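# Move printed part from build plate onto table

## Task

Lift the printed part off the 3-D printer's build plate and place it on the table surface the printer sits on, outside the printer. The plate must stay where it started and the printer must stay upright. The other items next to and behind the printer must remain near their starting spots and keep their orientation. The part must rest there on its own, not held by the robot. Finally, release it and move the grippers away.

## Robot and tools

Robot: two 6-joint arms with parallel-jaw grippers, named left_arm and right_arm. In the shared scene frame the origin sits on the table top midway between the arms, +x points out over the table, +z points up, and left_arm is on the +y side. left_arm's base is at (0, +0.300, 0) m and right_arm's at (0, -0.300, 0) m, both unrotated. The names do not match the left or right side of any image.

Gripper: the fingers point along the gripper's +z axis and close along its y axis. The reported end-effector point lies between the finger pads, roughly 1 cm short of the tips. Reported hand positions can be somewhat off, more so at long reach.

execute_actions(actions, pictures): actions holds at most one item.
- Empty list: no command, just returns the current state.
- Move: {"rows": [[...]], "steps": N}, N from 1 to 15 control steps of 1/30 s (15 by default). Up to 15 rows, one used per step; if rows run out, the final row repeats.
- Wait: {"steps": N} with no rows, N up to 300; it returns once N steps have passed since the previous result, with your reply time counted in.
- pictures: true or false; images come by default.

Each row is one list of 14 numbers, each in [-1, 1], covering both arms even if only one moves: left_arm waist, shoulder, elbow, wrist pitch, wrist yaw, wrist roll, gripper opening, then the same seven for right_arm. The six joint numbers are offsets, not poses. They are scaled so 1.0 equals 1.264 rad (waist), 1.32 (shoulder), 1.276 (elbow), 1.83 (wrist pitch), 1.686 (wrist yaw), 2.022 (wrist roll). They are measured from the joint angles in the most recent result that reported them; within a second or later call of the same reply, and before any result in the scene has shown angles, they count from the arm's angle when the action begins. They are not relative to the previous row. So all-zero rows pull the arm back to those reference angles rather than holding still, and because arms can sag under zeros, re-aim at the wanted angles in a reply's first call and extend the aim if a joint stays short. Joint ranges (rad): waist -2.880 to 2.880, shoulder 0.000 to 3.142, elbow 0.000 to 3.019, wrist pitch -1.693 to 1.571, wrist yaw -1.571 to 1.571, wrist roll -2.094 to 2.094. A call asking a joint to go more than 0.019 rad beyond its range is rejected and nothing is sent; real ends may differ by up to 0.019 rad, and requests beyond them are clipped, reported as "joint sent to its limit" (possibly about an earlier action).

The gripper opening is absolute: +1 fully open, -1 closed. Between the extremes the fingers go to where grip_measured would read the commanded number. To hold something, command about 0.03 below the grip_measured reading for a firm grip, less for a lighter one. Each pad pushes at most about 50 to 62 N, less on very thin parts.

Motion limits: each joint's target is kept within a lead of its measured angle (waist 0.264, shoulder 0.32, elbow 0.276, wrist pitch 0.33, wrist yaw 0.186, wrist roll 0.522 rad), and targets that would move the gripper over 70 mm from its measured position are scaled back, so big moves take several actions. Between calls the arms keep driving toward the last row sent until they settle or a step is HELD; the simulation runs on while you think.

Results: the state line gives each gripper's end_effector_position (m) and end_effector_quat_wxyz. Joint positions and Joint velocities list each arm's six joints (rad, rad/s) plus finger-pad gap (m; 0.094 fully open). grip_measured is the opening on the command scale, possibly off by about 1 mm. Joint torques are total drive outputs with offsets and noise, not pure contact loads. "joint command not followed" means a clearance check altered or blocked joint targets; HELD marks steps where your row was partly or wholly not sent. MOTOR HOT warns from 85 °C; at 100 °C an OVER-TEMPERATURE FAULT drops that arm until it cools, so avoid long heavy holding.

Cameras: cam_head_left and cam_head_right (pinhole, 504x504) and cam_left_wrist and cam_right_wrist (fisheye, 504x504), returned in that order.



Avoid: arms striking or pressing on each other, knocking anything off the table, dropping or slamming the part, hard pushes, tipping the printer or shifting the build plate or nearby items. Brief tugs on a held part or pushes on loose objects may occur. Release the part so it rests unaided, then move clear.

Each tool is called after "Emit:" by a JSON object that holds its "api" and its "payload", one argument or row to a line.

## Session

Emit:
{"api": "show_instructions", "payload": {

}}

Emit:
{"api": "execute_actions", "payload": {
  "actions": []
}}

Reference images for this scene: printer card page 4.

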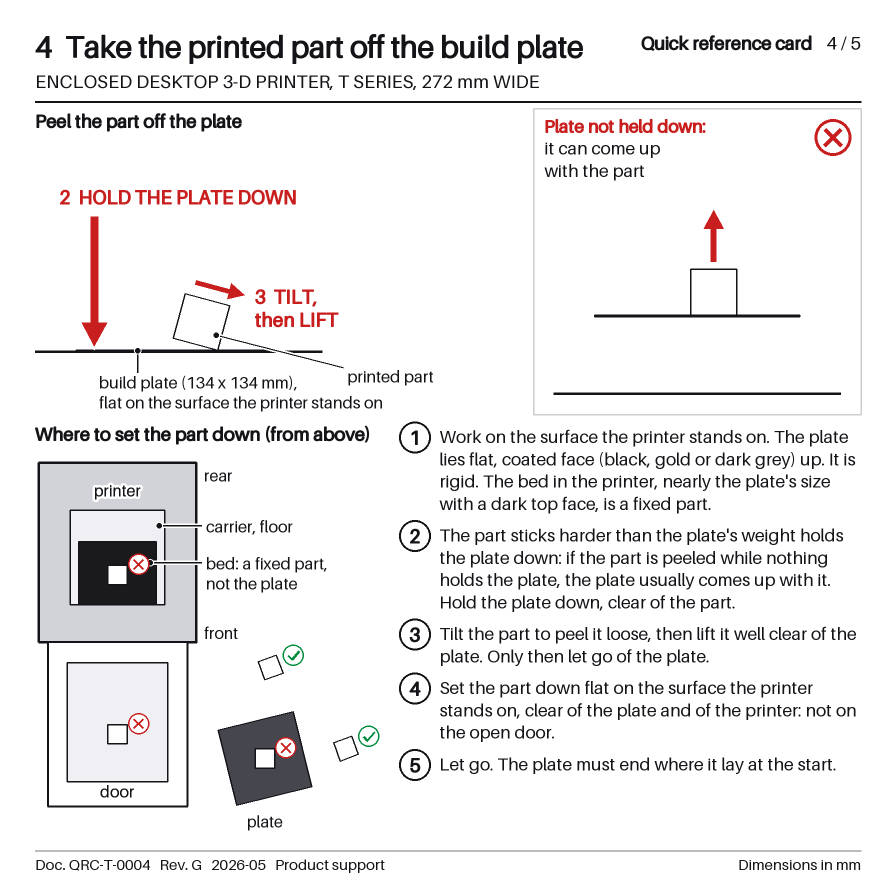

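Scene clock: 0.00 s of 4200.00 s.
left_arm: end_effector_position=(+0.5242, +0.2932, +0.4864) grip_measured=+1.000 end_effector_quat_wxyz=(+0.700, -0.001, +0.714, -0.007) | right_arm: end_effector_position=(+0.5212, -0.2936, +0.4959) grip_measured=+1.000 end_effector_quat_wxyz=(+0.706, -0.001, +0.709, +0.010)
Joint positions: left_arm=[-0.014  1.061  1.053 -0.012 -0.005 -0.011  0.094] | right_arm=[ 0.012  1.053  1.063 -0.014 -0.003  0.013  0.094]
Joint velocities: left_arm=[-0.015 -0.005 -0.012 -0.007  0.037  0.007  0.   ] | right_arm=[-0.005 -0.005 -0.012  0.007 -0.051  0.037  0.   ]
Joint torques (N m, as the arm reports them, + toward a larger angle): no reading
Motor temperatures (°C, as the motors report them): left_arm=[27 30 31 29 28 25] | right_arm=[28 28 38 29 25 29]

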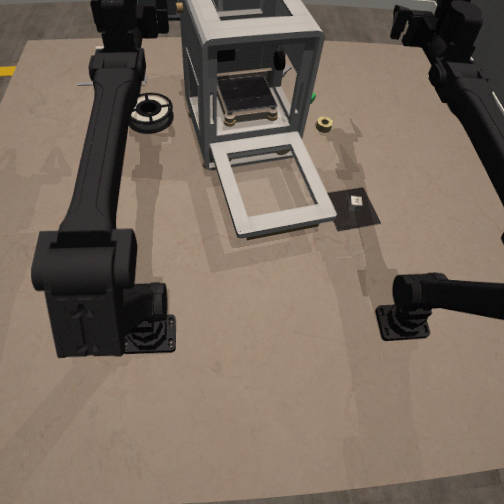

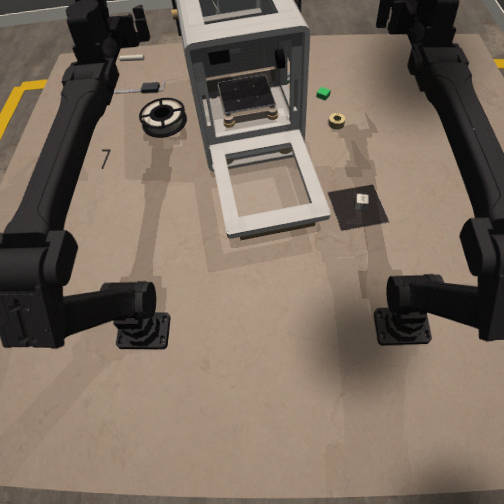

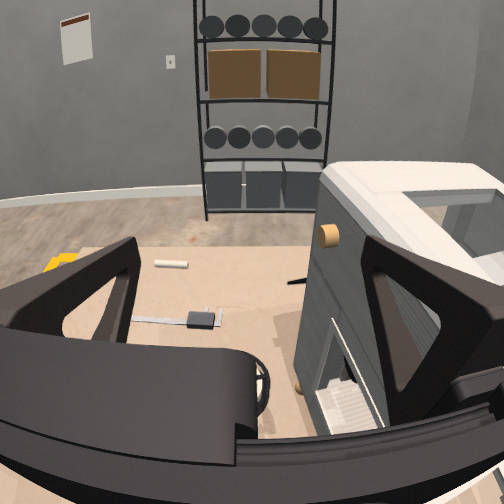

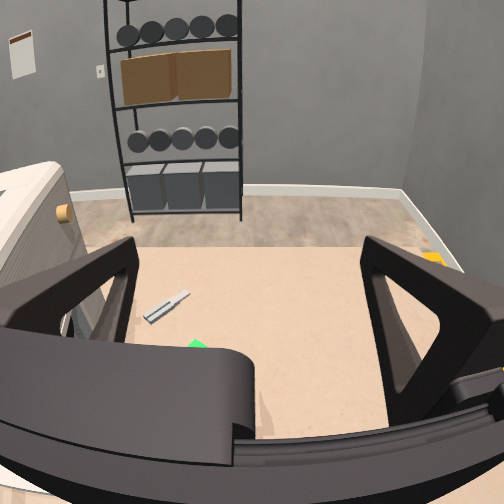

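Emit:
{"api": "execute_actions", "payload": {
  "actions": [
    {"rows":[[0,-0.001,0,-0.005,0,0,0.9,0.002,-0.003,-0.003,-0.005,0,0,1],[0,-0.002,-0.003,-0.013,0,0,0.8,0.005,-0.008,-0.008,-0.014,0,0,1],[0,-0.003,-0.008,-0.024,0,0,0.7,0.008,-0.014,-0.015,-0.027,0,0,1],[0,-0.005,-0.014,-0.038,0,0,0.6,0.012,-0.022,-0.024,-0.043,0,0,1],[0,-0.007,-0.02,-0.053,0,0,0.5,0.016,-0.031,-0.034,-0.061,0,0,1],[0,-0.009,-0.026,-0.068,0,0,0.4,0.02,-0.04,-0.044,-0.079,0,0,1],[0,-0.011,-0.032,-0.083,0,0,0.3,0.024,-0.049,-0.054,-0.097,0,0,1],[0,-0.013,-0.038,-0.098,0,0,0.2,0.028,-0.058,-0.064,-0.115,0,0,1],[0,-0.015,-0.044,-0.113,0,0,0.1,0.032,-0.067,-0.074,-0.133,0,0,1],[0,-0.017,-0.05,-0.128,0,0,0,0.036,-0.076,-0.084,-0.151,0,0,1],[0,-0.019,-0.056,-0.143,0,0,-0.1,0.04,-0.085,-0.094,-0.169,0,0,1],[0,-0.021,-0.062,-0.158,0,0,-0.2,0.044,-0.094,-0.104,-0.187,0,0,1],[0,-0.023,-0.068,-0.173,0,0,-0.3,0.048,-0.103,-0.114,-0.205,0,0,1],[0,-0.025,-0.074,-0.188,0,0,-0.4,0.052,-0.112,-0.124,-0.223,0,0,1],[0,-0.027,-0.08,-0.203,0,0,-0.5,0.056,-0.121,-0.134,-0.241,0,0,1]],"steps":15}
  ],
  "pictures": false
}}

Emit:
{"api": "execute_actions", "payload": {
  "actions": [
    {"rows":[[-0.005,-0.012,-0.02,-0.045,0,0,-0.6,0.016,-0.03,-0.03,-0.05,0,0,1],[-0.012,-0.014,-0.026,-0.061,0,0,-0.7,0.02,-0.039,-0.04,-0.069,0,0,1],[-0.022,-0.016,-0.032,-0.077,0,0,-0.8,0.024,-0.048,-0.05,-0.088,0,0,1],[-0.034,-0.018,-0.038,-0.093,0,0,-0.9,0.028,-0.057,-0.06,-0.107,0,0,1],[-0.048,-0.02,-0.044,-0.109,0,0,-1,0.032,-0.066,-0.07,-0.126,0,0,1],[-0.064,-0.022,-0.05,-0.125,0,0,-1,0.036,-0.075,-0.08,-0.145,0,0,1],[-0.082,-0.024,-0.056,-0.141,0,0,-1,0.04,-0.084,-0.09,-0.164,0,0,1],[-0.1,-0.026,-0.062,-0.157,0,0,-1,0.044,-0.093,-0.1,-0.183,0,0,1],[-0.12,-0.028,-0.068,-0.173,0,0,-1,0.048,-0.102,-0.11,-0.202,0,0,1],[-0.14,-0.028,-0.074,-0.189,0,0,-1,0.052,-0.11,-0.12,-0.221,0,0,1],[-0.16,-0.028,-0.08,-0.205,0,0,-1,0.055,-0.118,-0.13,-0.24,0,0,1],[-0.18,-0.028,-0.086,-0.22,0,0,-1,0.057,-0.125,-0.14,-0.257,0,0,1],[-0.2,-0.028,-0.092,-0.233,0,0,-1,0.059,-0.13,-0.149,-0.271,0,0,1],[-0.22,-0.028,-0.097,-0.243,0,0,-1,0.059,-0.134,-0.156,-0.281,0,0,1],[-0.24,-0.028,-0.1,-0.25,0,0,-1,0.059,-0.136,-0.16,-0.287,0,0,1]],"steps":15}
  ],
  "pictures": false
}}

Emit:
{"api": "execute_actions", "payload": {
  "actions": [
    {"steps":18}
  ]
}}

Scene clock: 17.70 s of 4200.00 s.
left_arm: end_effector_position=(+0.4972, +0.2936, +0.3672) grip_measured=-0.444 end_effector_quat_wxyz=(+0.554, -0.000, +0.833, -0.004) | right_arm: end_effector_position=(+0.4556, -0.2710, +0.3838) grip_measured=+1.000 end_effector_quat_wxyz=(+0.563, -0.022, +0.826, +0.023)
Joint positions: left_arm=[-0.014  1.042  0.965 -0.319 -0.005 -0.011  0.026] | right_arm=[ 0.063  0.917  0.92  -0.376 -0.003  0.013  0.094]
Joint velocities: left_arm=[-0.005 -0.044 -0.227 -0.833  0.051  0.066 -0.111] | right_arm=[ 0.151 -0.347 -0.325 -0.965 -0.007  0.022  0.   ]
Joint torques (N m, as the arm reports them, + toward a larger angle): left_arm=[ 0.91 -5.77 10.67  2.17 -0.09  0.05] | right_arm=[ 1.42 -6.81  9.99  1.32 -0.05  0.02]
Motor temperatures (°C, as the motors report them): left_arm=[27 30 35 29 28 25] | right_arm=[28 29 43 29 25 29]
Steps of this call (steps 1 to 90: nothing new was sent; then 14.20 s passed at rest; steps 91 to 105: all 15 steps of this action). Readings (joint positions):
91: left_arm=[-0.014 1.061 1.053 -0.012 -0.005 -0.011] | right_arm=[0.012 1.053 1.063 -0.014 -0.003 0.013]
92: left_arm=[-0.014 1.061 1.053 -0.014 -0.005 -0.011] | right_arm=[0.012 1.052 1.063 -0.016 -0.003 0.013]
94: left_arm=[-0.014 1.060 1.052 -0.034 -0.005 -0.011] | right_arm=[0.012 1.047 1.058 -0.037 -0.003 0.013]
98: left_arm=[-0.014 1.051 1.027 -0.124 -0.005 -0.011] | right_arm=[0.022 1.006 1.015 -0.145 -0.003 0.013]
105: the state above

Scene clock: 18.20 s of 4200.00 s.
left_arm: end_effector_position=(+0.3961, +0.1945, +0.2336) grip_measured=-0.992 end_effector_quat_wxyz=(+0.329, +0.117, +0.936, -0.042) | right_arm: end_effector_position=(+0.3288, -0.2579, +0.2458) grip_measured=+1.000 end_effector_quat_wxyz=(+0.346, -0.054, +0.936, +0.026)
Joint positions: left_arm=[-0.261  1.013  0.849 -0.729 -0.005 -0.011  0.   ] | right_arm=[ 0.127  0.746  0.733 -0.851 -0.003  0.013  0.094]
Joint velocities: left_arm=[-0.796 -0.015 -0.198 -0.598 -0.037 -0.007 -0.   ] | right_arm=[ 0.024 -0.2   -0.305 -0.628  0.007 -0.007  0.   ]
Joint torques (N m, as the arm reports them, + toward a larger angle): left_arm=[ 0.09 -4.17 10.23  1.92 -0.08  0.05] | right_arm=[ 0.93 -3.83 10.35  1.02 -0.06  0.03]
Motor temperatures (°C, as the motors report them): left_arm=[27 30 35 29 28 25] | right_arm=[28 29 43 29 25 29]
Steps of this call (steps 1 to 15: all 15 steps of this action). Readings (joint positions):
1: left_arm=[-0.014 1.041 0.956 -0.345 -0.005 -0.011] | right_arm=[0.068 0.905 0.907 -0.405 -0.003 0.013]
2: left_arm=[-0.014 1.039 0.948 -0.370 -0.005 -0.011] | right_arm=[0.072 0.894 0.895 -0.432 -0.003 0.013]
4: left_arm=[-0.017 1.035 0.931 -0.424 -0.005 -0.011] | right_arm=[0.079 0.870 0.871 -0.493 -0.003 0.013]
8: left_arm=[-0.068 1.025 0.900 -0.539 -0.005 -0.011] | right_arm=[0.097 0.820 0.823 -0.627 -0.003 0.013]
15: the state above

Scene clock: 18.80 s of 4200.00 s.
left_arm: end_effector_position=(+0.3773, +0.1755, +0.2186) grip_measured=-0.992 end_effector_quat_wxyz=(+0.301, +0.146, +0.941, -0.048) | right_arm: end_effector_position=(+0.3166, -0.2592, +0.2314) grip_measured=+1.000 end_effector_quat_wxyz=(+0.321, -0.055, +0.945, +0.024)
Joint positions: left_arm=[-0.32   1.012  0.831 -0.77  -0.005 -0.011  0.   ] | right_arm=[ 0.128  0.738  0.714 -0.89  -0.003  0.013  0.094]
Joint velocities: left_arm=[ 0.005  0.005 -0.002  0.002 -0.007  0.007 -0.001] | right_arm=[ 0.005 -0.005 -0.017 -0.007 -0.007  0.037  0.   ]
Joint torques (N m, as the arm reports them, + toward a larger angle): left_arm=[ 1.12 -3.77 10.65  1.61 -0.1   0.05] | right_arm=[ 1.4  -3.86 10.44  0.79 -0.05  0.03]
Motor temperatures (°C, as the motors report them): left_arm=[27 30 35 29 28 25] | right_arm=[28 29 43 29 25 29]
Steps of this call (steps 1 to 18: the robot went on to your last target). Readings (joint positions):
1: left_arm=[-0.286 1.013 0.842 -0.747 -0.005 -0.011] | right_arm=[0.128 0.741 0.724 -0.869 -0.003 0.013]
2: left_arm=[-0.304 1.013 0.836 -0.758 -0.005 -0.011] | right_arm=[0.128 0.738 0.717 -0.880 -0.003 0.013]
4: left_arm=[-0.320 1.013 0.831 -0.768 -0.005 -0.011] | right_arm=[0.128 0.738 0.714 -0.889 -0.003 0.013]
8: left_arm=[-0.320 1.013 0.831 -0.770 -0.005 -0.011] | right_arm=[0.128 0.738 0.714 -0.890 -0.003 0.013]
18: the state above

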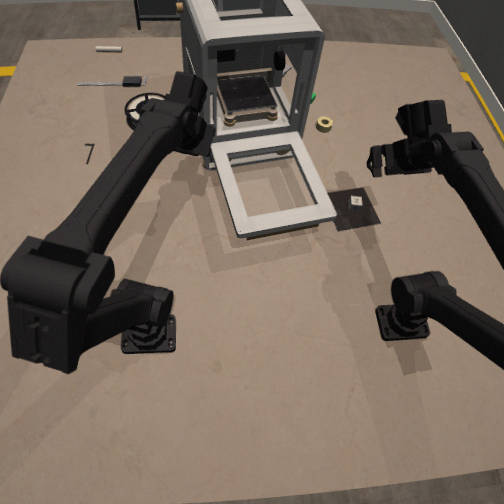

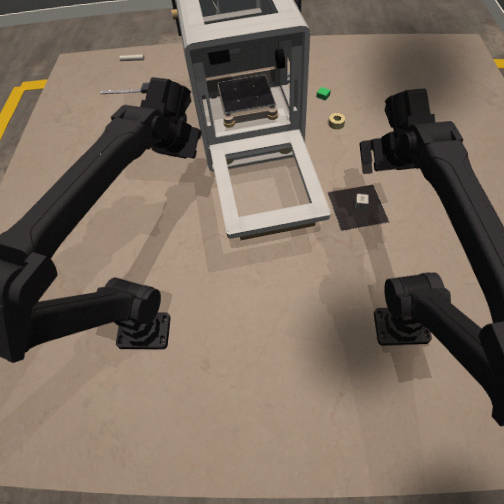

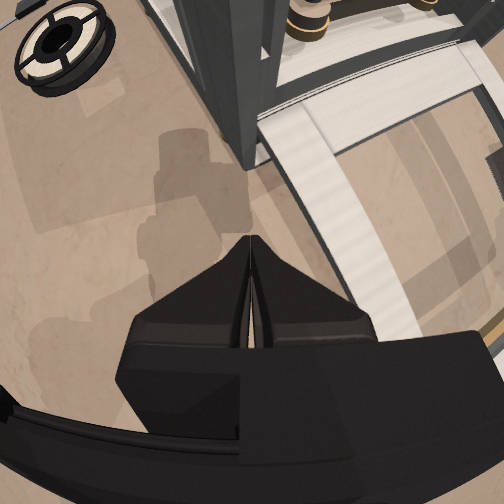

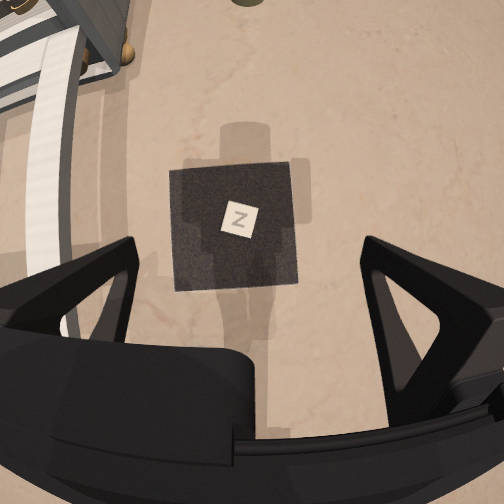

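Emit:
{"api": "zoom_image", "payload": {
  "camera": "cam_right_wrist",
  "region": [150, 140, 318, 308]
}}

Emit:
{"api": "zoom_image", "payload": {
  "camera": "cam_right_wrist",
  "region": [0, 0, 200, 340]
}}

Region (150, 140, 318, 308) of cam_right_wrist's 504x504 image, scaled by 3.000, with more detail than that image has.

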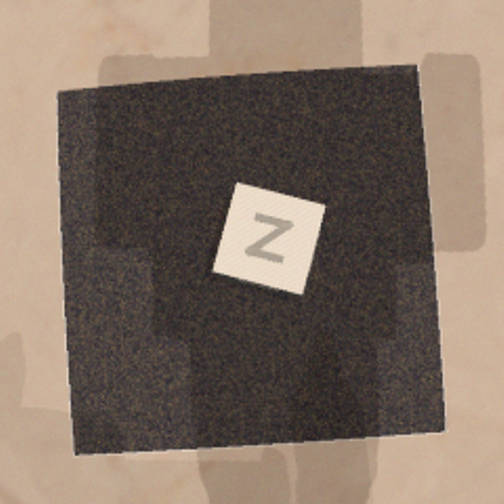

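Region (0, 0, 200, 340) of cam_right_wrist's 504x504 image, scaled by 1.482, with more detail than that image has; it fills the left 296 columns of this view, and the rest is white.

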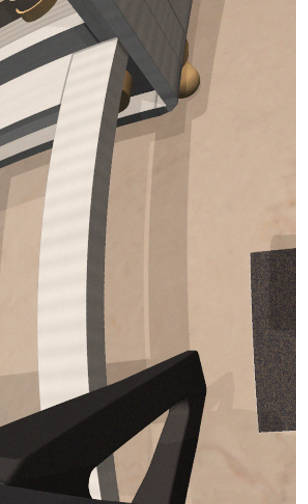

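Emit:
{"api": "execute_actions", "payload": {
  "actions": [
    {"rows":[[-0.006,0,0.012,0,0,0.004,-1,0.004,0.012,0.02,-0.001,0,0.005,0.95],[-0.016,0,0.012,0,0,0.01,-1,0.006,0.02,0.035,-0.002,0,0.01,0.9],[-0.032,0,0.012,0,0,0.017,-1,0.008,0.031,0.039,-0.003,0,0.015,0.85],[-0.052,0,0.012,0,0,0.024,-1,0.01,0.045,0.042,-0.004,0,0.021,0.8],[-0.076,0,0.012,0,0,0.031,-1,0.012,0.061,0.045,-0.005,0,0.027,0.75],[-0.102,0,0.012,0,0,0.038,-1,0.014,0.077,0.048,-0.006,0,0.033,0.7],[-0.128,0,0.012,0,0,0.045,-1,0.016,0.093,0.051,-0.007,0,0.039,0.65],[-0.154,0,0.012,0,0,0.052,-1,0.018,0.109,0.054,-0.008,0,0.045,0.6],[-0.18,0,0.012,0,0,0.059,-1,0.02,0.125,0.057,-0.009,0,0.051,0.55],[-0.206,0,0.012,0,0,0.066,-1,0.022,0.141,0.06,-0.01,0,0.057,0.5],[-0.232,0,0.012,0,0,0.073,-1,0.024,0.157,0.063,-0.011,0,0.063,0.45],[-0.258,0,0.012,0,0,0.08,-1,0.026,0.173,0.066,-0.012,0,0.069,0.4],[-0.284,0,0.012,0,0,0.087,-1,0.028,0.189,0.069,-0.013,0,0.075,0.35],[-0.31,0,0.012,0,0,0.094,-1,0.03,0.205,0.072,-0.014,0,0.081,0.3],[-0.336,0,0.012,0,0,0.101,-1,0.032,0.221,0.075,-0.015,0,0.087,0.25]],"steps":15}
  ],
  "pictures": false
}}

Emit:
{"api": "execute_actions", "payload": {
  "actions": [
    {"rows":[[-0.075,0,0.012,0,0,0.027,-1,0.005,0.065,0.043,-0.008,0,0.024,0.25],[-0.101,0,0.012,0,0,0.034,-1,0.005,0.081,0.046,-0.009,0,0.03,0.25],[-0.127,0,0.012,0,0,0.041,-1,0.005,0.097,0.049,-0.01,0,0.036,0.25],[-0.153,0,0.012,0,0,0.048,-1,0.005,0.113,0.052,-0.011,0,0.042,0.25],[-0.179,0,0.012,0,0,0.055,-1,0.005,0.129,0.055,-0.012,0,0.048,0.25],[-0.205,0,0.012,0,0,0.062,-1,0.005,0.145,0.058,-0.013,0,0.054,0.25],[-0.231,0,0.012,0,0,0.069,-1,0.005,0.161,0.061,-0.014,0,0.06,0.25],[-0.257,0,0.012,0,0,0.076,-1,0.005,0.177,0.064,-0.015,0,0.066,0.25],[-0.283,0,0.012,0,0,0.083,-1,0.005,0.193,0.067,-0.016,0,0.072,0.25],[-0.307,0,0.012,0,0,0.09,-1,0.005,0.209,0.07,-0.017,0,0.077,0.25],[-0.329,0,0.012,0,0,0.097,-1,0.005,0.224,0.073,-0.018,0,0.081,0.25],[-0.349,0,0.012,0,0,0.104,-1,0.005,0.238,0.076,-0.019,0,0.082,0.25],[-0.366,0,0.012,0,0,0.11,-1,0.005,0.25,0.078,-0.02,0,0.082,0.25],[-0.38,0,0.012,0,0,0.115,-1,0.005,0.26,0.079,-0.021,0,0.082,0.25],[-0.39,0,0.012,0,0,0.118,-1,0.005,0.266,0.079,-0.022,0,0.082,0.25]],"steps":15}
  ],
  "pictures": false
}}

Emit:
{"api": "execute_actions", "payload": {
  "actions": [
    {"steps":15}
  ]
}}

Scene clock: 109.83 s of 4200.00 s.
left_arm: end_effector_position=(+0.3098, +0.0512, +0.2186) grip_measured=-0.992 end_effector_quat_wxyz=(+0.294, +0.371, +0.877, -0.081) | right_arm: end_effector_position=(+0.3421, -0.2477, +0.1739) grip_measured=+0.278 end_effector_quat_wxyz=(+0.215, -0.010, +0.976, +0.032)
Joint positions: left_arm=[-0.678  1.012  0.831 -0.77  -0.006  0.125  0.   ] | right_arm=[ 0.151  0.987  0.756 -0.901 -0.003  0.131  0.06 ]
Joint velocities: left_arm=[-0.991 -0.015  0.012  0.002 -0.022  0.432  0.   ] | right_arm=[ 0.073  0.611  0.081 -0.09   0.022  0.33  -0.051]
Joint torques (N m, as the arm reports them, + toward a larger angle): left_arm=[ 0.32 -3.28 11.35  1.87 -0.03  0.15] | right_arm=[ 0.95 -6.16 13.68  0.34 -0.05  0.12]
Motor temperatures (°C, as the motors report them): left_arm=[27 29 36 29 28 25] | right_arm=[28 28 44 29 25 29]
Steps of this call (steps 1 to 15: the robot went on to your last target; steps 16 to 90: nothing new was sent; then 87.53 s passed at rest; steps 91 to 105: all 15 steps of this action). Readings (joint positions):
91: left_arm=[-0.320 1.012 0.831 -0.770 -0.005 -0.011] | right_arm=[0.128 0.739 0.714 -0.890 -0.003 0.013]
92: left_arm=[-0.320 1.012 0.831 -0.770 -0.005 -0.009] | right_arm=[0.128 0.740 0.714 -0.890 -0.003 0.015]
94: left_arm=[-0.327 1.012 0.831 -0.770 -0.005 -0.000] | right_arm=[0.128 0.751 0.715 -0.890 -0.003 0.023]
98: left_arm=[-0.419 1.012 0.831 -0.770 -0.006 0.036] | right_arm=[0.132 0.821 0.732 -0.890 -0.003 0.055]
105: the state above

Scene clock: 110.33 s of 4200.00 s.
left_arm: end_effector_position=(+0.1677, -0.0602, +0.2186) grip_measured=-0.992 end_effector_quat_wxyz=(+0.280, +0.628, +0.716, -0.121) | right_arm: end_effector_position=(+0.3583, -0.2446, +0.0892) grip_measured=+0.252 end_effector_quat_wxyz=(+0.073, +0.058, +0.995, +0.017)
Joint positions: left_arm=[-1.137  1.012  0.831 -0.77  -0.006  0.305  0.   ] | right_arm=[ 0.153  1.309  0.814 -0.925 -0.003  0.269  0.059]
Joint velocities: left_arm=[-0.601  0.005 -0.002 -0.007 -0.007  0.403  0.   ] | right_arm=[-0.005  0.444  0.076 -0.042 -0.007  0.037  0.   ]
Joint torques (N m, as the arm reports them, + toward a larger angle): left_arm=[ 1.5  -3.35 11.33  1.86 -0.07  0.13] | right_arm=[  1.04 -10.17  11.57  -0.35  -0.03   0.1 ]
Motor temperatures (°C, as the motors report them): left_arm=[27 29 36 29 28 25] | right_arm=[28 28 44 29 25 29]
Steps of this call (steps 1 to 15: all 15 steps of this action). Readings (joint positions):
1: left_arm=[-0.710 1.012 0.831 -0.770 -0.006 0.135] | right_arm=[0.153 1.010 0.759 -0.902 -0.003 0.140]
2: left_arm=[-0.741 1.012 0.831 -0.770 -0.006 0.144] | right_arm=[0.153 1.033 0.763 -0.903 -0.003 0.148]
4: left_arm=[-0.802 1.012 0.831 -0.770 -0.006 0.165] | right_arm=[0.153 1.084 0.772 -0.905 -0.003 0.166]
8: left_arm=[-0.929 1.012 0.831 -0.770 -0.006 0.213] | right_arm=[0.153 1.176 0.788 -0.912 -0.003 0.209]
15: the state above

Scene clock: 110.83 s of 4200.00 s.
left_arm: end_effector_position=(+0.1553, -0.0657, +0.2186) grip_measured=-0.992 end_effector_quat_wxyz=(+0.281, +0.656, +0.690, -0.119) | right_arm: end_effector_position=(+0.3570, -0.2448, +0.0797) grip_measured=+0.252 end_effector_quat_wxyz=(+0.057, +0.067, +0.996, +0.014)
Joint positions: left_arm=[-1.171  1.012  0.831 -0.77  -0.006  0.351  0.   ] | right_arm=[ 0.153  1.34   0.817 -0.93  -0.003  0.288  0.059]
Joint velocities: left_arm=[ 0.005 -0.005 -0.017 -0.017  0.022 -0.007 -0.   ] | right_arm=[-0.015 -0.005  0.007 -0.017  0.022 -0.066 -0.001]
Joint torques (N m, as the arm reports them, + toward a larger angle): left_arm=[ 0.94 -3.32 11.34  1.86 -0.06  0.13] | right_arm=[  1.05 -10.47  11.47  -0.26  -0.03   0.1 ]
Motor temperatures (°C, as the motors report them): left_arm=[27 29 36 29 28 25] | right_arm=[28 28 44 29 25 29]
Steps of this call (steps 1 to 15: the robot went on to your last target). Readings (joint positions):
1: left_arm=[-1.154 1.012 0.831 -0.770 -0.006 0.315] | right_arm=[0.153 1.322 0.815 -0.926 -0.003 0.273]
2: left_arm=[-1.165 1.012 0.831 -0.770 -0.006 0.323] | right_arm=[0.153 1.332 0.815 -0.926 -0.003 0.276]
4: left_arm=[-1.171 1.012 0.831 -0.770 -0.006 0.335] | right_arm=[0.153 1.340 0.815 -0.929 -0.003 0.281]
8: left_arm=[-1.171 1.012 0.831 -0.770 -0.006 0.345] | right_arm=[0.153 1.340 0.817 -0.930 -0.003 0.285]
15: the state above

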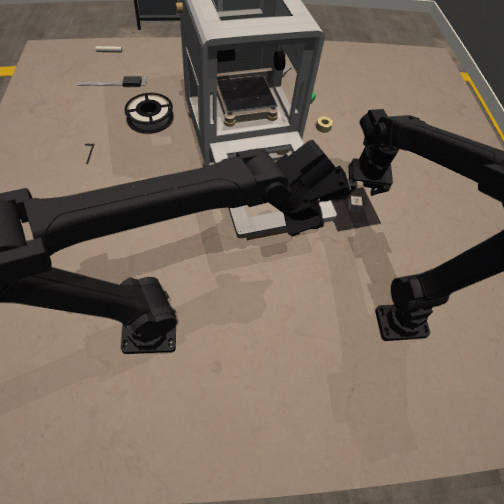

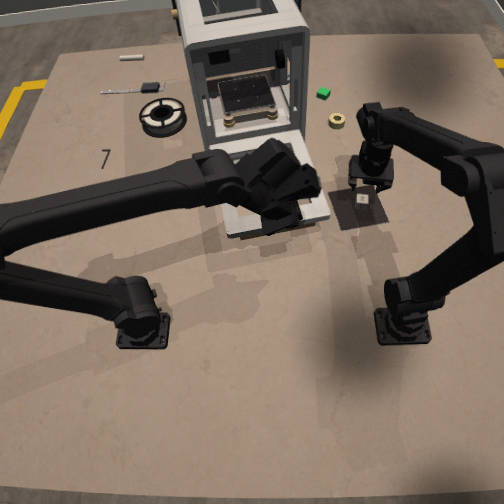

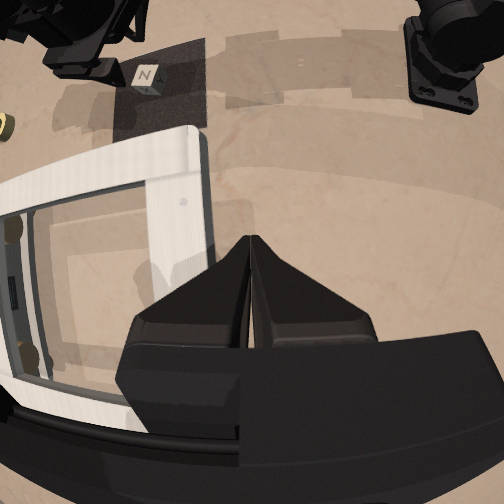

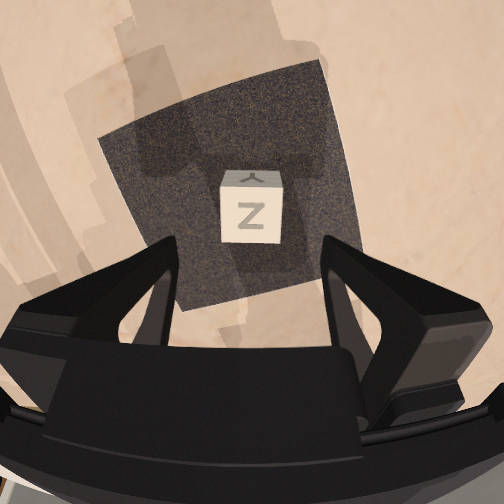

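Emit:
{"api": "execute_actions", "payload": {
  "actions": []
}}

Scene clock: 132.30 s of 4200.00 s.
left_arm: end_effector_position=(+0.1553, -0.0657, +0.2186) grip_measured=-0.992 end_effector_quat_wxyz=(+0.281, +0.657, +0.690, -0.119) | right_arm: end_effector_position=(+0.3570, -0.2448, +0.0797) grip_measured=+0.252 end_effector_quat_wxyz=(+0.057, +0.068, +0.996, +0.015)
Joint positions: left_arm=[-1.171  1.012  0.831 -0.77  -0.006  0.353  0.   ] | right_arm=[ 0.153  1.34   0.817 -0.93  -0.003  0.289  0.059]
Joint velocities: left_arm=[-0.005 -0.005  0.012  0.007  0.022  0.037  0.001] | right_arm=[-0.005 -0.024  0.017 -0.002 -0.037 -0.007 -0.   ]
Joint torques (N m, as the arm reports them, + toward a larger angle): left_arm=[ 0.84 -3.3  11.34  1.86 -0.06  0.14] | right_arm=[  0.98 -10.52  11.46  -0.24  -0.03   0.1 ]
Motor temperatures (°C, as the motors report them): left_arm=[27 29 36 29 28 25] | right_arm=[28 28 45 29 25 29]
Steps of this call (steps 1 to 15: the robot went on to your last target; steps 16 to 90: nothing new was sent; then 18.47 s passed at rest). Readings (joint positions):
1: left_arm=[-1.171 1.012 0.831 -0.770 -0.006 0.352] | right_arm=[0.153 1.340 0.817 -0.930 -0.003 0.288]
2: left_arm=[-1.171 1.012 0.831 -0.770 -0.006 0.352] | right_arm=[0.153 1.340 0.817 -0.930 -0.003 0.288]
4: left_arm=[-1.171 1.012 0.831 -0.770 -0.006 0.352] | right_arm=[0.153 1.340 0.817 -0.930 -0.003 0.289]
8: left_arm=[-1.171 1.012 0.831 -0.770 -0.006 0.353] | right_arm=[0.153 1.340 0.817 -0.930 -0.003 0.289]
90: the state above
All arms were judged still, so your last target was given up. Only a new action makes them travel on or press farther. Fingers that are still opening or closing keep moving.

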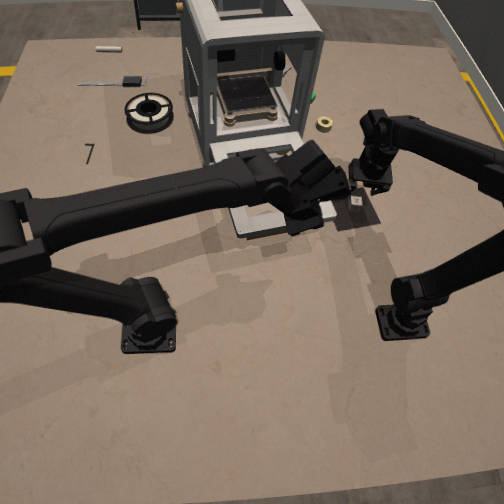

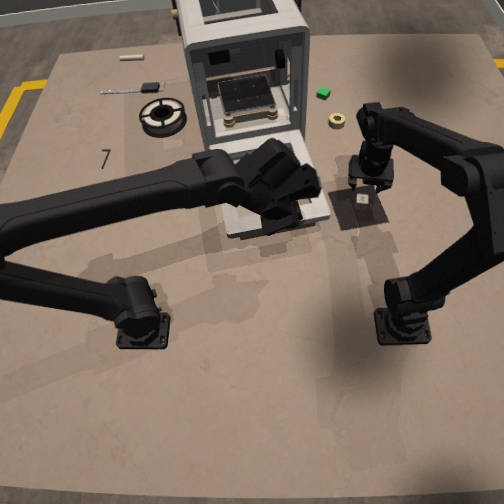

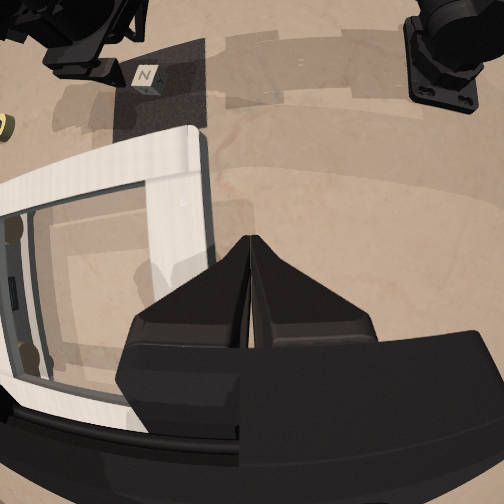

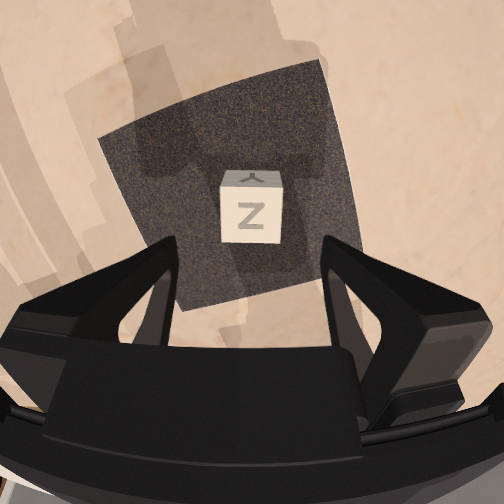

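Emit:
{"api": "execute_actions", "payload": {
  "actions": [
    {"rows":[[0,0.007,0.02,0.001,-0.003,0,-1,0,0,0.01,0,0,0,0.25],[-0.001,0.02,0.03,0.002,-0.008,0.001,-1,0,0,0.01,0,0,0,0.25],[-0.002,0.04,0.045,0.005,-0.016,0.001,-1,0,0,0.01,0,0,0,0.25],[-0.003,0.066,0.062,0.008,-0.027,0.002,-1,0,0,0.01,0,0,0,0.25],[-0.004,0.096,0.082,0.012,-0.039,0.003,-1,0,0,0.01,0,0,0,0.25],[-0.005,0.13,0.104,0.016,-0.053,0.004,-1,0,0,0.01,0,0,0,0.25],[-0.006,0.166,0.127,0.02,-0.067,0.005,-1,0,0,0.01,0,0,0,0.25],[-0.008,0.203,0.151,0.025,-0.082,0.006,-1,0,0,0.01,0,0,0,0.25],[-0.009,0.24,0.175,0.029,-0.097,0.007,-1,0,0,0.01,0,0,0,0.25],[-0.01,0.277,0.199,0.034,-0.112,0.008,-1,0,0,0.01,0,0,0,0.25],[-0.012,0.314,0.223,0.038,-0.127,0.009,-1,0,0,0.01,0,0,0,0.25],[-0.013,0.351,0.247,0.043,-0.142,0.01,-1,0,0,0.01,0,0,0,0.25],[-0.014,0.388,0.271,0.047,-0.157,0.011,-1,0,0,0.01,0,0,0,0.25],[-0.015,0.425,0.295,0.052,-0.172,0.012,-1,0,0,0.01,0,0,0,0.25],[-0.024,0.658,0.447,0.08,-0.266,0.019,-1,0,0,0.01,0,0,0,0.25]],"steps":15}
  ],
  "pictures": false
}}

Emit:
{"api": "execute_actions", "payload": {
  "actions": [
    {"steps":20}
  ]
}}

Scene clock: 168.10 s of 4200.00 s.
left_arm: end_effector_position=(+0.2538, -0.1808, +0.1695) grip_measured=-0.992 end_effector_quat_wxyz=(+0.285, +0.638, +0.715, +0.022) | right_arm: end_effector_position=(+0.3570, -0.2448, +0.0797) grip_measured=+0.252 end_effector_quat_wxyz=(+0.057, +0.068, +0.996, +0.015)
Joint positions: left_arm=[-1.171  1.508  1.147 -0.692 -0.276  0.36   0.   ] | right_arm=[ 0.153  1.34   0.817 -0.93  -0.003  0.289  0.059]
Joint velocities: left_arm=[-0.005  0.982  0.315  0.335  0.007  0.022 -0.   ] | right_arm=[-0.015  0.005 -0.012  0.002 -0.051 -0.022 -0.   ]
Joint torques (N m, as the arm reports them, + toward a larger angle): left_arm=[  0.79 -20.39   5.73   0.41  -0.1    0.02] | right_arm=[  0.69 -10.29   9.24   0.21  -0.03   0.03]
Motor temperatures (°C, as the motors report them): left_arm=[27 29 37 29 28 25] | right_arm=[28 29 45 29 25 29]
A step of this action was HELD (marked below), so the robot has no last target. An arm can still carry out its HELD step.
Steps of this call (steps 1 to 90: nothing new was sent; then 32.30 s passed at rest; steps 91 to 105: all 15 steps of this action). Readings (joint positions):
91: left_arm=[-1.171 1.012 0.831 -0.770 -0.007 0.353] | right_arm=[0.153 1.340 0.817 -0.930 -0.003 0.289]
92: left_arm=[-1.171 1.014 0.831 -0.770 -0.011 0.353] | right_arm=[0.153 1.340 0.817 -0.930 -0.003 0.289]
94: left_arm=[-1.171 1.027 0.837 -0.770 -0.034 0.353] | right_arm=[0.153 1.340 0.817 -0.930 -0.003 0.289]
98: left_arm=[-1.171 1.153 0.921 -0.761 -0.120 0.353] | right_arm=[0.153 1.340 0.817 -0.930 -0.003 0.289]
105: the state above HELD
joint command not followed: on one or more control steps a check withheld the commanded joint targets of the left arm, and it was not sent them on those steps. On the call's last step the targets were still withheld.
cause: the commanded joint targets would bring a part of the robot too close to another arm (this arm's wrist (the part past joint 4) and the other arm's forearm (the part past joint 3)); next, command targets that bring no part of the robot closer to that arm.

Scene clock: 168.77 s of 4200.00 s.
left_arm: end_effector_position=(+0.2467, -0.1655, +0.1746) grip_measured=-0.992 end_effector_quat_wxyz=(+0.285, +0.638, +0.715, +0.020) | right_arm: end_effector_position=(+0.3570, -0.2448, +0.0797) grip_measured=+0.252 end_effector_quat_wxyz=(+0.057, +0.068, +0.996, +0.015)
Joint positions: left_arm=[-1.171  1.46   1.108 -0.7   -0.273  0.36   0.   ] | right_arm=[ 0.153  1.34   0.817 -0.93  -0.003  0.289  0.059]
Joint velocities: left_arm=[-0.005 -0.005 -0.007 -0.007  0.007 -0.007  0.   ] | right_arm=[-0.005  0.005  0.022  0.002 -0.007 -0.051  0.   ]
Joint torques (N m, as the arm reports them, + toward a larger angle): left_arm=[  0.86 -10.    11.12   1.69  -0.16   0.01] | right_arm=[  0.64 -10.3    9.25   0.22  -0.03   0.03]
Motor temperatures (°C, as the motors report them): left_arm=[27 29 36 29 28 25] | right_arm=[28 29 45 29 25 29]
Steps of this call (steps 1 to 20: nothing new was sent). Readings (joint positions):
1: left_arm=[-1.171 1.530 1.146 -0.686 -0.274 0.360] | right_arm=[0.153 1.340 0.817 -0.930 -0.003 0.289]
2: left_arm=[-1.171 1.537 1.134 -0.687 -0.273 0.360] | right_arm=[0.153 1.340 0.817 -0.930 -0.003 0.289]
4: left_arm=[-1.171 1.530 1.112 -0.696 -0.273 0.360] | right_arm=[0.153 1.340 0.817 -0.930 -0.003 0.289]
8: left_arm=[-1.171 1.493 1.108 -0.700 -0.273 0.360] | right_arm=[0.153 1.340 0.817 -0.930 -0.003 0.289]
20: the state above

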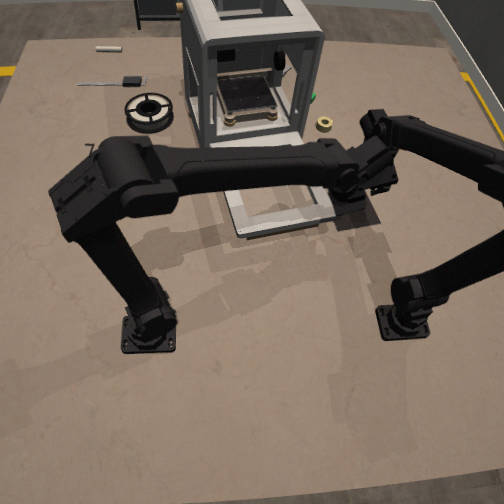

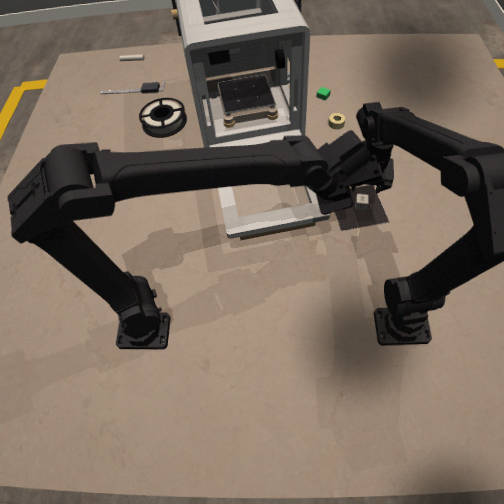

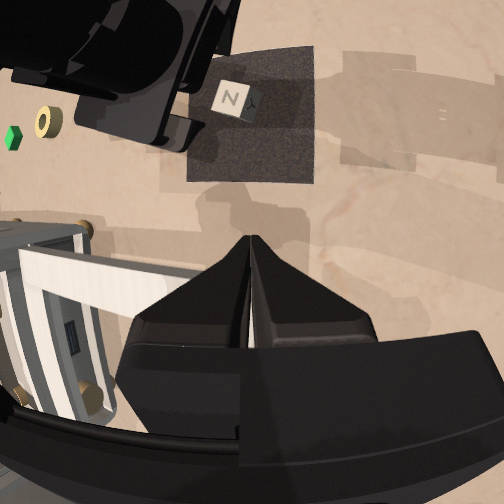

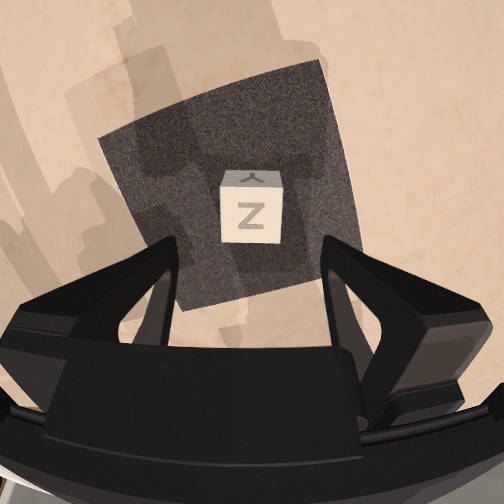

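Emit:
{"api": "execute_actions", "payload": {
  "actions": [
    {"rows":[[-0.002,0.006,0.015,0.005,0.002,0,-1,0,0,0.01,0,0,0,0.25],[-0.005,0.016,0.015,0.012,0.004,0,-1,0,0,0.01,0,0,0,0.25],[-0.008,0.03,0.015,0.022,0.007,0,-1,0,0,0.01,0,0,0,0.25],[-0.011,0.046,0.015,0.033,0.01,0,-1,0,0,0.01,0,0,0,0.25],[-0.014,0.064,0.015,0.045,0.013,0,-1,0,0,0.01,0,0,0,0.25],[-0.017,0.082,0.015,0.057,0.016,0,-1,0,0,0.01,0,0,0,0.25],[-0.02,0.1,0.015,0.069,0.019,0,-1,0,0,0.01,0,0,0,0.25],[-0.022,0.117,0.015,0.08,0.022,0,-1,0,0,0.01,0,0,0,0.25],[-0.024,0.133,0.015,0.09,0.025,0,-1,0,0,0.01,0,0,0,0.25],[-0.026,0.147,0.015,0.098,0.027,0,-1,0,0,0.01,0,0,0,0.25],[-0.027,0.158,0.015,0.103,0.029,0,-1,0,0,0.01,0,0,0,0.25],[-0.027,0.165,0.015,0.105,0.03,0,-1,0,0,0.01,0,0,0,0.25]],"steps":15}
  ],
  "pictures": false
}}

Emit:
{"api": "execute_actions", "payload": {
  "actions": [
    {"rows":[[-0.008,0.006,0.025,-0.002,-0.004,0.002,-1,0,0,0.01,0,0,0,0.25],[-0.008,0.014,0.04,-0.005,-0.011,0.004,-1,0,0,0.01,0,0,0,0.25],[-0.008,0.025,0.056,-0.01,-0.021,0.006,-1,0,0,0.01,0,0,0,0.25],[-0.008,0.039,0.074,-0.016,-0.033,0.008,-1,0,0,0.01,0,0,0,0.25],[-0.008,0.054,0.094,-0.022,-0.046,0.01,-1,0,0,0.01,0,0,0,0.25],[-0.008,0.07,0.115,-0.029,-0.06,0.012,-1,0,0,0.01,0,0,0,0.25],[-0.008,0.086,0.136,-0.036,-0.074,0.014,-1,0,0,0.01,0,0,0,0.25],[-0.008,0.102,0.157,-0.043,-0.088,0.015,-1,0,0,0.01,0,0,0,0.25],[-0.008,0.117,0.177,-0.05,-0.101,0.016,-1,0,0,0.01,0,0,0,0.25],[-0.008,0.131,0.195,-0.056,-0.113,0.016,-1,0,0,0.01,0,0,0,0.25],[-0.008,0.143,0.21,-0.061,-0.123,0.016,-1,0,0,0.01,0,0,0,0.25],[-0.008,0.152,0.221,-0.065,-0.131,0.016,-1,0,0,0.01,0,0,0,0.25],[-0.008,0.158,0.228,-0.067,-0.136,0.016,-1,0,0,0.01,0,0,0,0.25],[-0.008,0.16,0.23,-0.068,-0.138,0.016,-1,0,0,0.01,0,0,0,0.25]],"steps":15}
  ],
  "pictures": false
}}

Emit:
{"api": "execute_actions", "payload": {
  "actions": [
    {"steps":8}
  ]
}}

Scene clock: 207.77 s of 4200.00 s.
left_arm: end_effector_position=(+0.2434, -0.2078, +0.0726) grip_measured=-0.992 end_effector_quat_wxyz=(+0.253, +0.658, +0.709, +0.007) | right_arm: end_effector_position=(+0.3570, -0.2448, +0.0797) grip_measured=+0.252 end_effector_quat_wxyz=(+0.057, +0.068, +0.996, +0.015)
Joint positions: left_arm=[-1.191  1.69   1.108 -0.524 -0.224  0.36   0.   ] | right_arm=[ 0.153  1.34   0.817 -0.93  -0.003  0.289  0.059]
Joint velocities: left_arm=[-0.083  0.308  0.017  0.222 -0.022  0.051  0.   ] | right_arm=[-0.005 -0.005  0.002  0.002  0.007  0.051 -0.001]
Joint torques (N m, as the arm reports them, + toward a larger angle): left_arm=[  0.36 -16.58  10.06   1.7   -0.14   0.02] | right_arm=[  0.7  -10.4    9.23   0.22  -0.03   0.03]
Motor temperatures (°C, as the motors report them): left_arm=[27 30 37 29 28 25] | right_arm=[28 29 43 29 25 29]
Steps of this call (steps 1 to 90: nothing new was sent; then 35.50 s passed at rest; steps 91 to 105: all 15 steps of this action). Readings (joint positions):
91: left_arm=[-1.171 1.460 1.108 -0.700 -0.273 0.360] | right_arm=[0.153 1.340 0.817 -0.930 -0.003 0.289]
92: left_arm=[-1.171 1.460 1.108 -0.699 -0.271 0.360] | right_arm=[0.153 1.340 0.817 -0.930 -0.003 0.289]
94: left_arm=[-1.171 1.466 1.108 -0.684 -0.263 0.360] | right_arm=[0.153 1.340 0.817 -0.930 -0.003 0.289]
98: left_arm=[-1.173 1.524 1.108 -0.605 -0.244 0.360] | right_arm=[0.153 1.340 0.817 -0.930 -0.003 0.289]
105: the state above

Scene clock: 208.27 s of 4200.00 s.
left_arm: end_effector_position=(+0.3010, -0.2591, +0.0775) grip_measured=-0.992 end_effector_quat_wxyz=(+0.280, +0.640, +0.706, +0.117) | right_arm: end_effector_position=(+0.3570, -0.2448, +0.0797) grip_measured=+0.252 end_effector_quat_wxyz=(+0.057, +0.068, +0.996, +0.015)
Joint positions: left_arm=[-1.195  1.877  1.368 -0.626 -0.451  0.379  0.   ] | right_arm=[ 0.153  1.34   0.817 -0.93  -0.003  0.289  0.059]
Joint velocities: left_arm=[-0.015  0.22   0.115 -0.105 -0.066  0.037 -0.   ] | right_arm=[-0.005 -0.015  0.002  0.002  0.081  0.007  0.001]
Joint torques (N m, as the arm reports them, + toward a larger angle): left_arm=[  0.34 -16.25  11.2    1.02  -0.44   0.13] | right_arm=[  0.55 -10.28   9.24   0.2   -0.03   0.02]
Motor temperatures (°C, as the motors report them): left_arm=[27 30 37 29 28 25] | right_arm=[28 29 43 29 25 29]
Steps of this call (steps 1 to 15: all 15 steps of this action). Readings (joint positions):
1: left_arm=[-1.193 1.697 1.108 -0.522 -0.224 0.360] | right_arm=[0.153 1.340 0.817 -0.930 -0.003 0.289]
2: left_arm=[-1.194 1.701 1.109 -0.522 -0.231 0.361] | right_arm=[0.153 1.340 0.817 -0.930 -0.003 0.289]
4: left_arm=[-1.195 1.708 1.122 -0.532 -0.260 0.362] | right_arm=[0.153 1.340 0.817 -0.930 -0.003 0.289]
8: left_arm=[-1.195 1.758 1.213 -0.574 -0.349 0.370] | right_arm=[0.153 1.340 0.817 -0.930 -0.003 0.289]
15: the state above

Scene clock: 208.53 s of 4200.00 s.
left_arm: end_effector_position=(+0.3000, -0.2558, +0.0669) grip_measured=-0.992 end_effector_quat_wxyz=(+0.268, +0.644, +0.705, +0.124) | right_arm: end_effector_position=(+0.3570, -0.2448, +0.0797) grip_measured=+0.252 end_effector_quat_wxyz=(+0.057, +0.068, +0.996, +0.015)
Joint positions: left_arm=[-1.195  1.893  1.369 -0.64  -0.453  0.381  0.   ] | right_arm=[ 0.153  1.34   0.817 -0.93  -0.003  0.289  0.059]
Joint velocities: left_arm=[ 0.005 -0.005 -0.007  0.022 -0.081 -0.051 -0.001] | right_arm=[ 0.005 -0.005  0.012  0.002 -0.007 -0.051  0.   ]
Joint torques (N m, as the arm reports them, + toward a larger angle): left_arm=[  0.43 -16.58  11.42   1.2   -0.42   0.12] | right_arm=[  0.59 -10.39   9.24   0.21  -0.03   0.02]
Motor temperatures (°C, as the motors report them): left_arm=[27 30 37 29 28 25] | right_arm=[28 29 43 29 25 29]
Steps of this call (steps 1 to 8: the robot went on to your last target). Readings (joint positions):
1: left_arm=[-1.195 1.883 1.369 -0.629 -0.453 0.379] | right_arm=[0.153 1.340 0.817 -0.930 -0.003 0.289]
2: left_arm=[-1.195 1.888 1.369 -0.633 -0.453 0.380] | right_arm=[0.153 1.340 0.817 -0.930 -0.003 0.289]
4: left_arm=[-1.195 1.893 1.369 -0.639 -0.453 0.380] | right_arm=[0.153 1.340 0.817 -0.930 -0.003 0.289]
8: the state above

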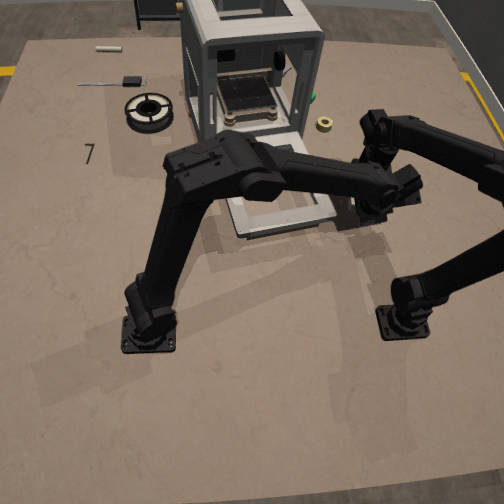

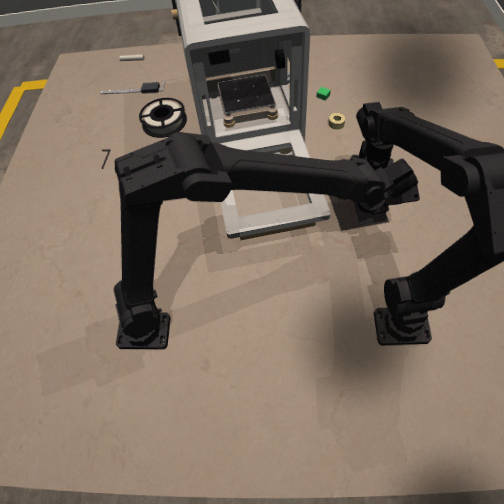

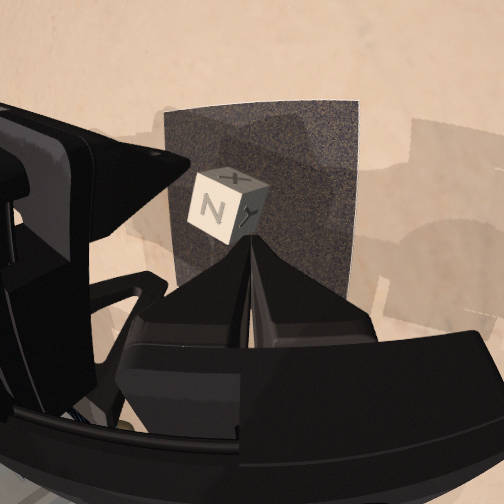

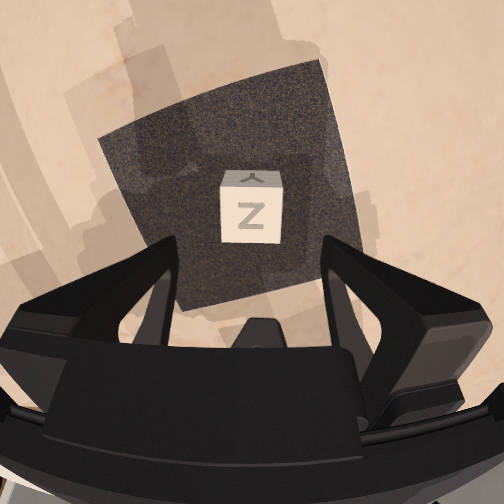

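Emit:
{"api": "execute_actions", "payload": {
  "actions": [
    {"rows":[[0,0.004,0.015,0,0,0,-1,0,0,0.01,0,0,0,0.25],[0,0.009,0.015,0,0,0,-1,0,0,0.01,0,0,0,0.25],[0,0.015,0.015,0,0,0,-1,0,0,0.01,0,0,0,0.25],[0,0.021,0.015,0,0,0,-1,0,0,0.01,0,0,0,0.25],[0,0.027,0.015,0,0,0,-1,0,0,0.01,0,0,0,0.25],[0,0.033,0.015,0,0,0,-1,0,0,0.01,0,0,0,0.25],[0,0.038,0.015,0,0,0,-1,0,0,0.01,0,0,0,0.25],[0,0.043,0.015,0,0,0,-1,0,0,0.01,0,0,0,0.25],[0,0.047,0.015,0,0,0,-1,0,0,0.01,0,0,0,0.25],[0,0.05,0.015,0,0,0,-1,0,0,0.01,0,0,0,0.25],[0,0.052,0.015,0,0,0,-1,0,0,0.01,0,0,0,0.25]],"steps":15}
  ]
}}

Scene clock: 215.27 s of 4200.00 s.
left_arm: end_effector_position=(+0.2989, -0.2525, +0.0399) grip_measured=-0.992 end_effector_quat_wxyz=(+0.249, +0.651, +0.704, +0.135) | right_arm: end_effector_position=(+0.3575, -0.2447, +0.0792) grip_measured=+0.252 end_effector_quat_wxyz=(+0.058, +0.067, +0.996, +0.015)
Joint positions: left_arm=[-1.195  1.938  1.369 -0.64  -0.456  0.382  0.   ] | right_arm=[ 0.153  1.342  0.817 -0.927 -0.003  0.289  0.059]
Joint velocities: left_arm=[-0.005  0.142 -0.007  0.002 -0.095  0.007  0.   ] | right_arm=[ 0.005 -0.005  0.002  0.007 -0.007  0.037 -0.   ]
Joint torques (N m, as the arm reports them, + toward a larger angle): left_arm=[  1.12 -16.66  10.09   1.48  -0.24   0.  ] | right_arm=[  0.41 -10.37   9.2    0.13  -0.05   0.02]
Motor temperatures (°C, as the motors report them): left_arm=[27 30 37 29 28 25] | right_arm=[28 29 43 29 25 29]
Steps of this call (steps 1 to 30: the robot went on to your last target; steps 31 to 90: nothing new was sent; then 3.23 s passed at rest; steps 91 to 105: all 15 steps of this action). Readings (joint positions):
91: left_arm=[-1.195 1.893 1.369 -0.640 -0.453 0.382] | right_arm=[0.153 1.340 0.817 -0.930 -0.003 0.289]
92: left_arm=[-1.195 1.893 1.369 -0.640 -0.453 0.382] | right_arm=[0.153 1.340 0.817 -0.930 -0.003 0.289]
94: left_arm=[-1.195 1.894 1.369 -0.640 -0.453 0.382] | right_arm=[0.153 1.340 0.817 -0.930 -0.003 0.289]
98: left_arm=[-1.195 1.904 1.369 -0.640 -0.453 0.382] | right_arm=[0.153 1.340 0.817 -0.930 -0.003 0.289]
105: the state above

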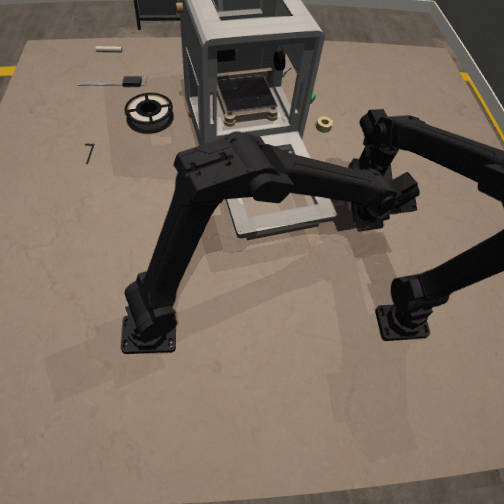

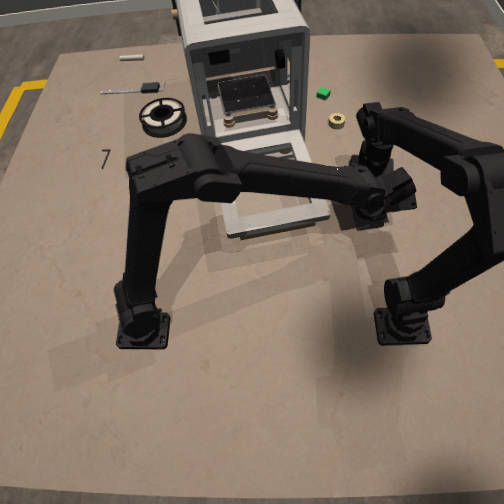

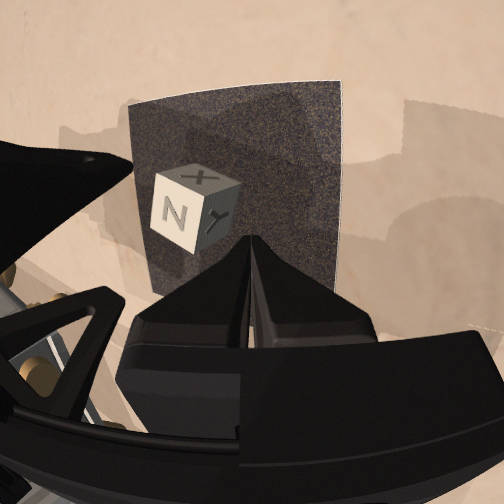

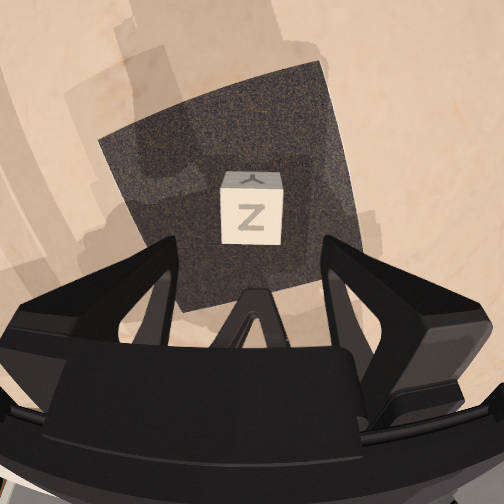

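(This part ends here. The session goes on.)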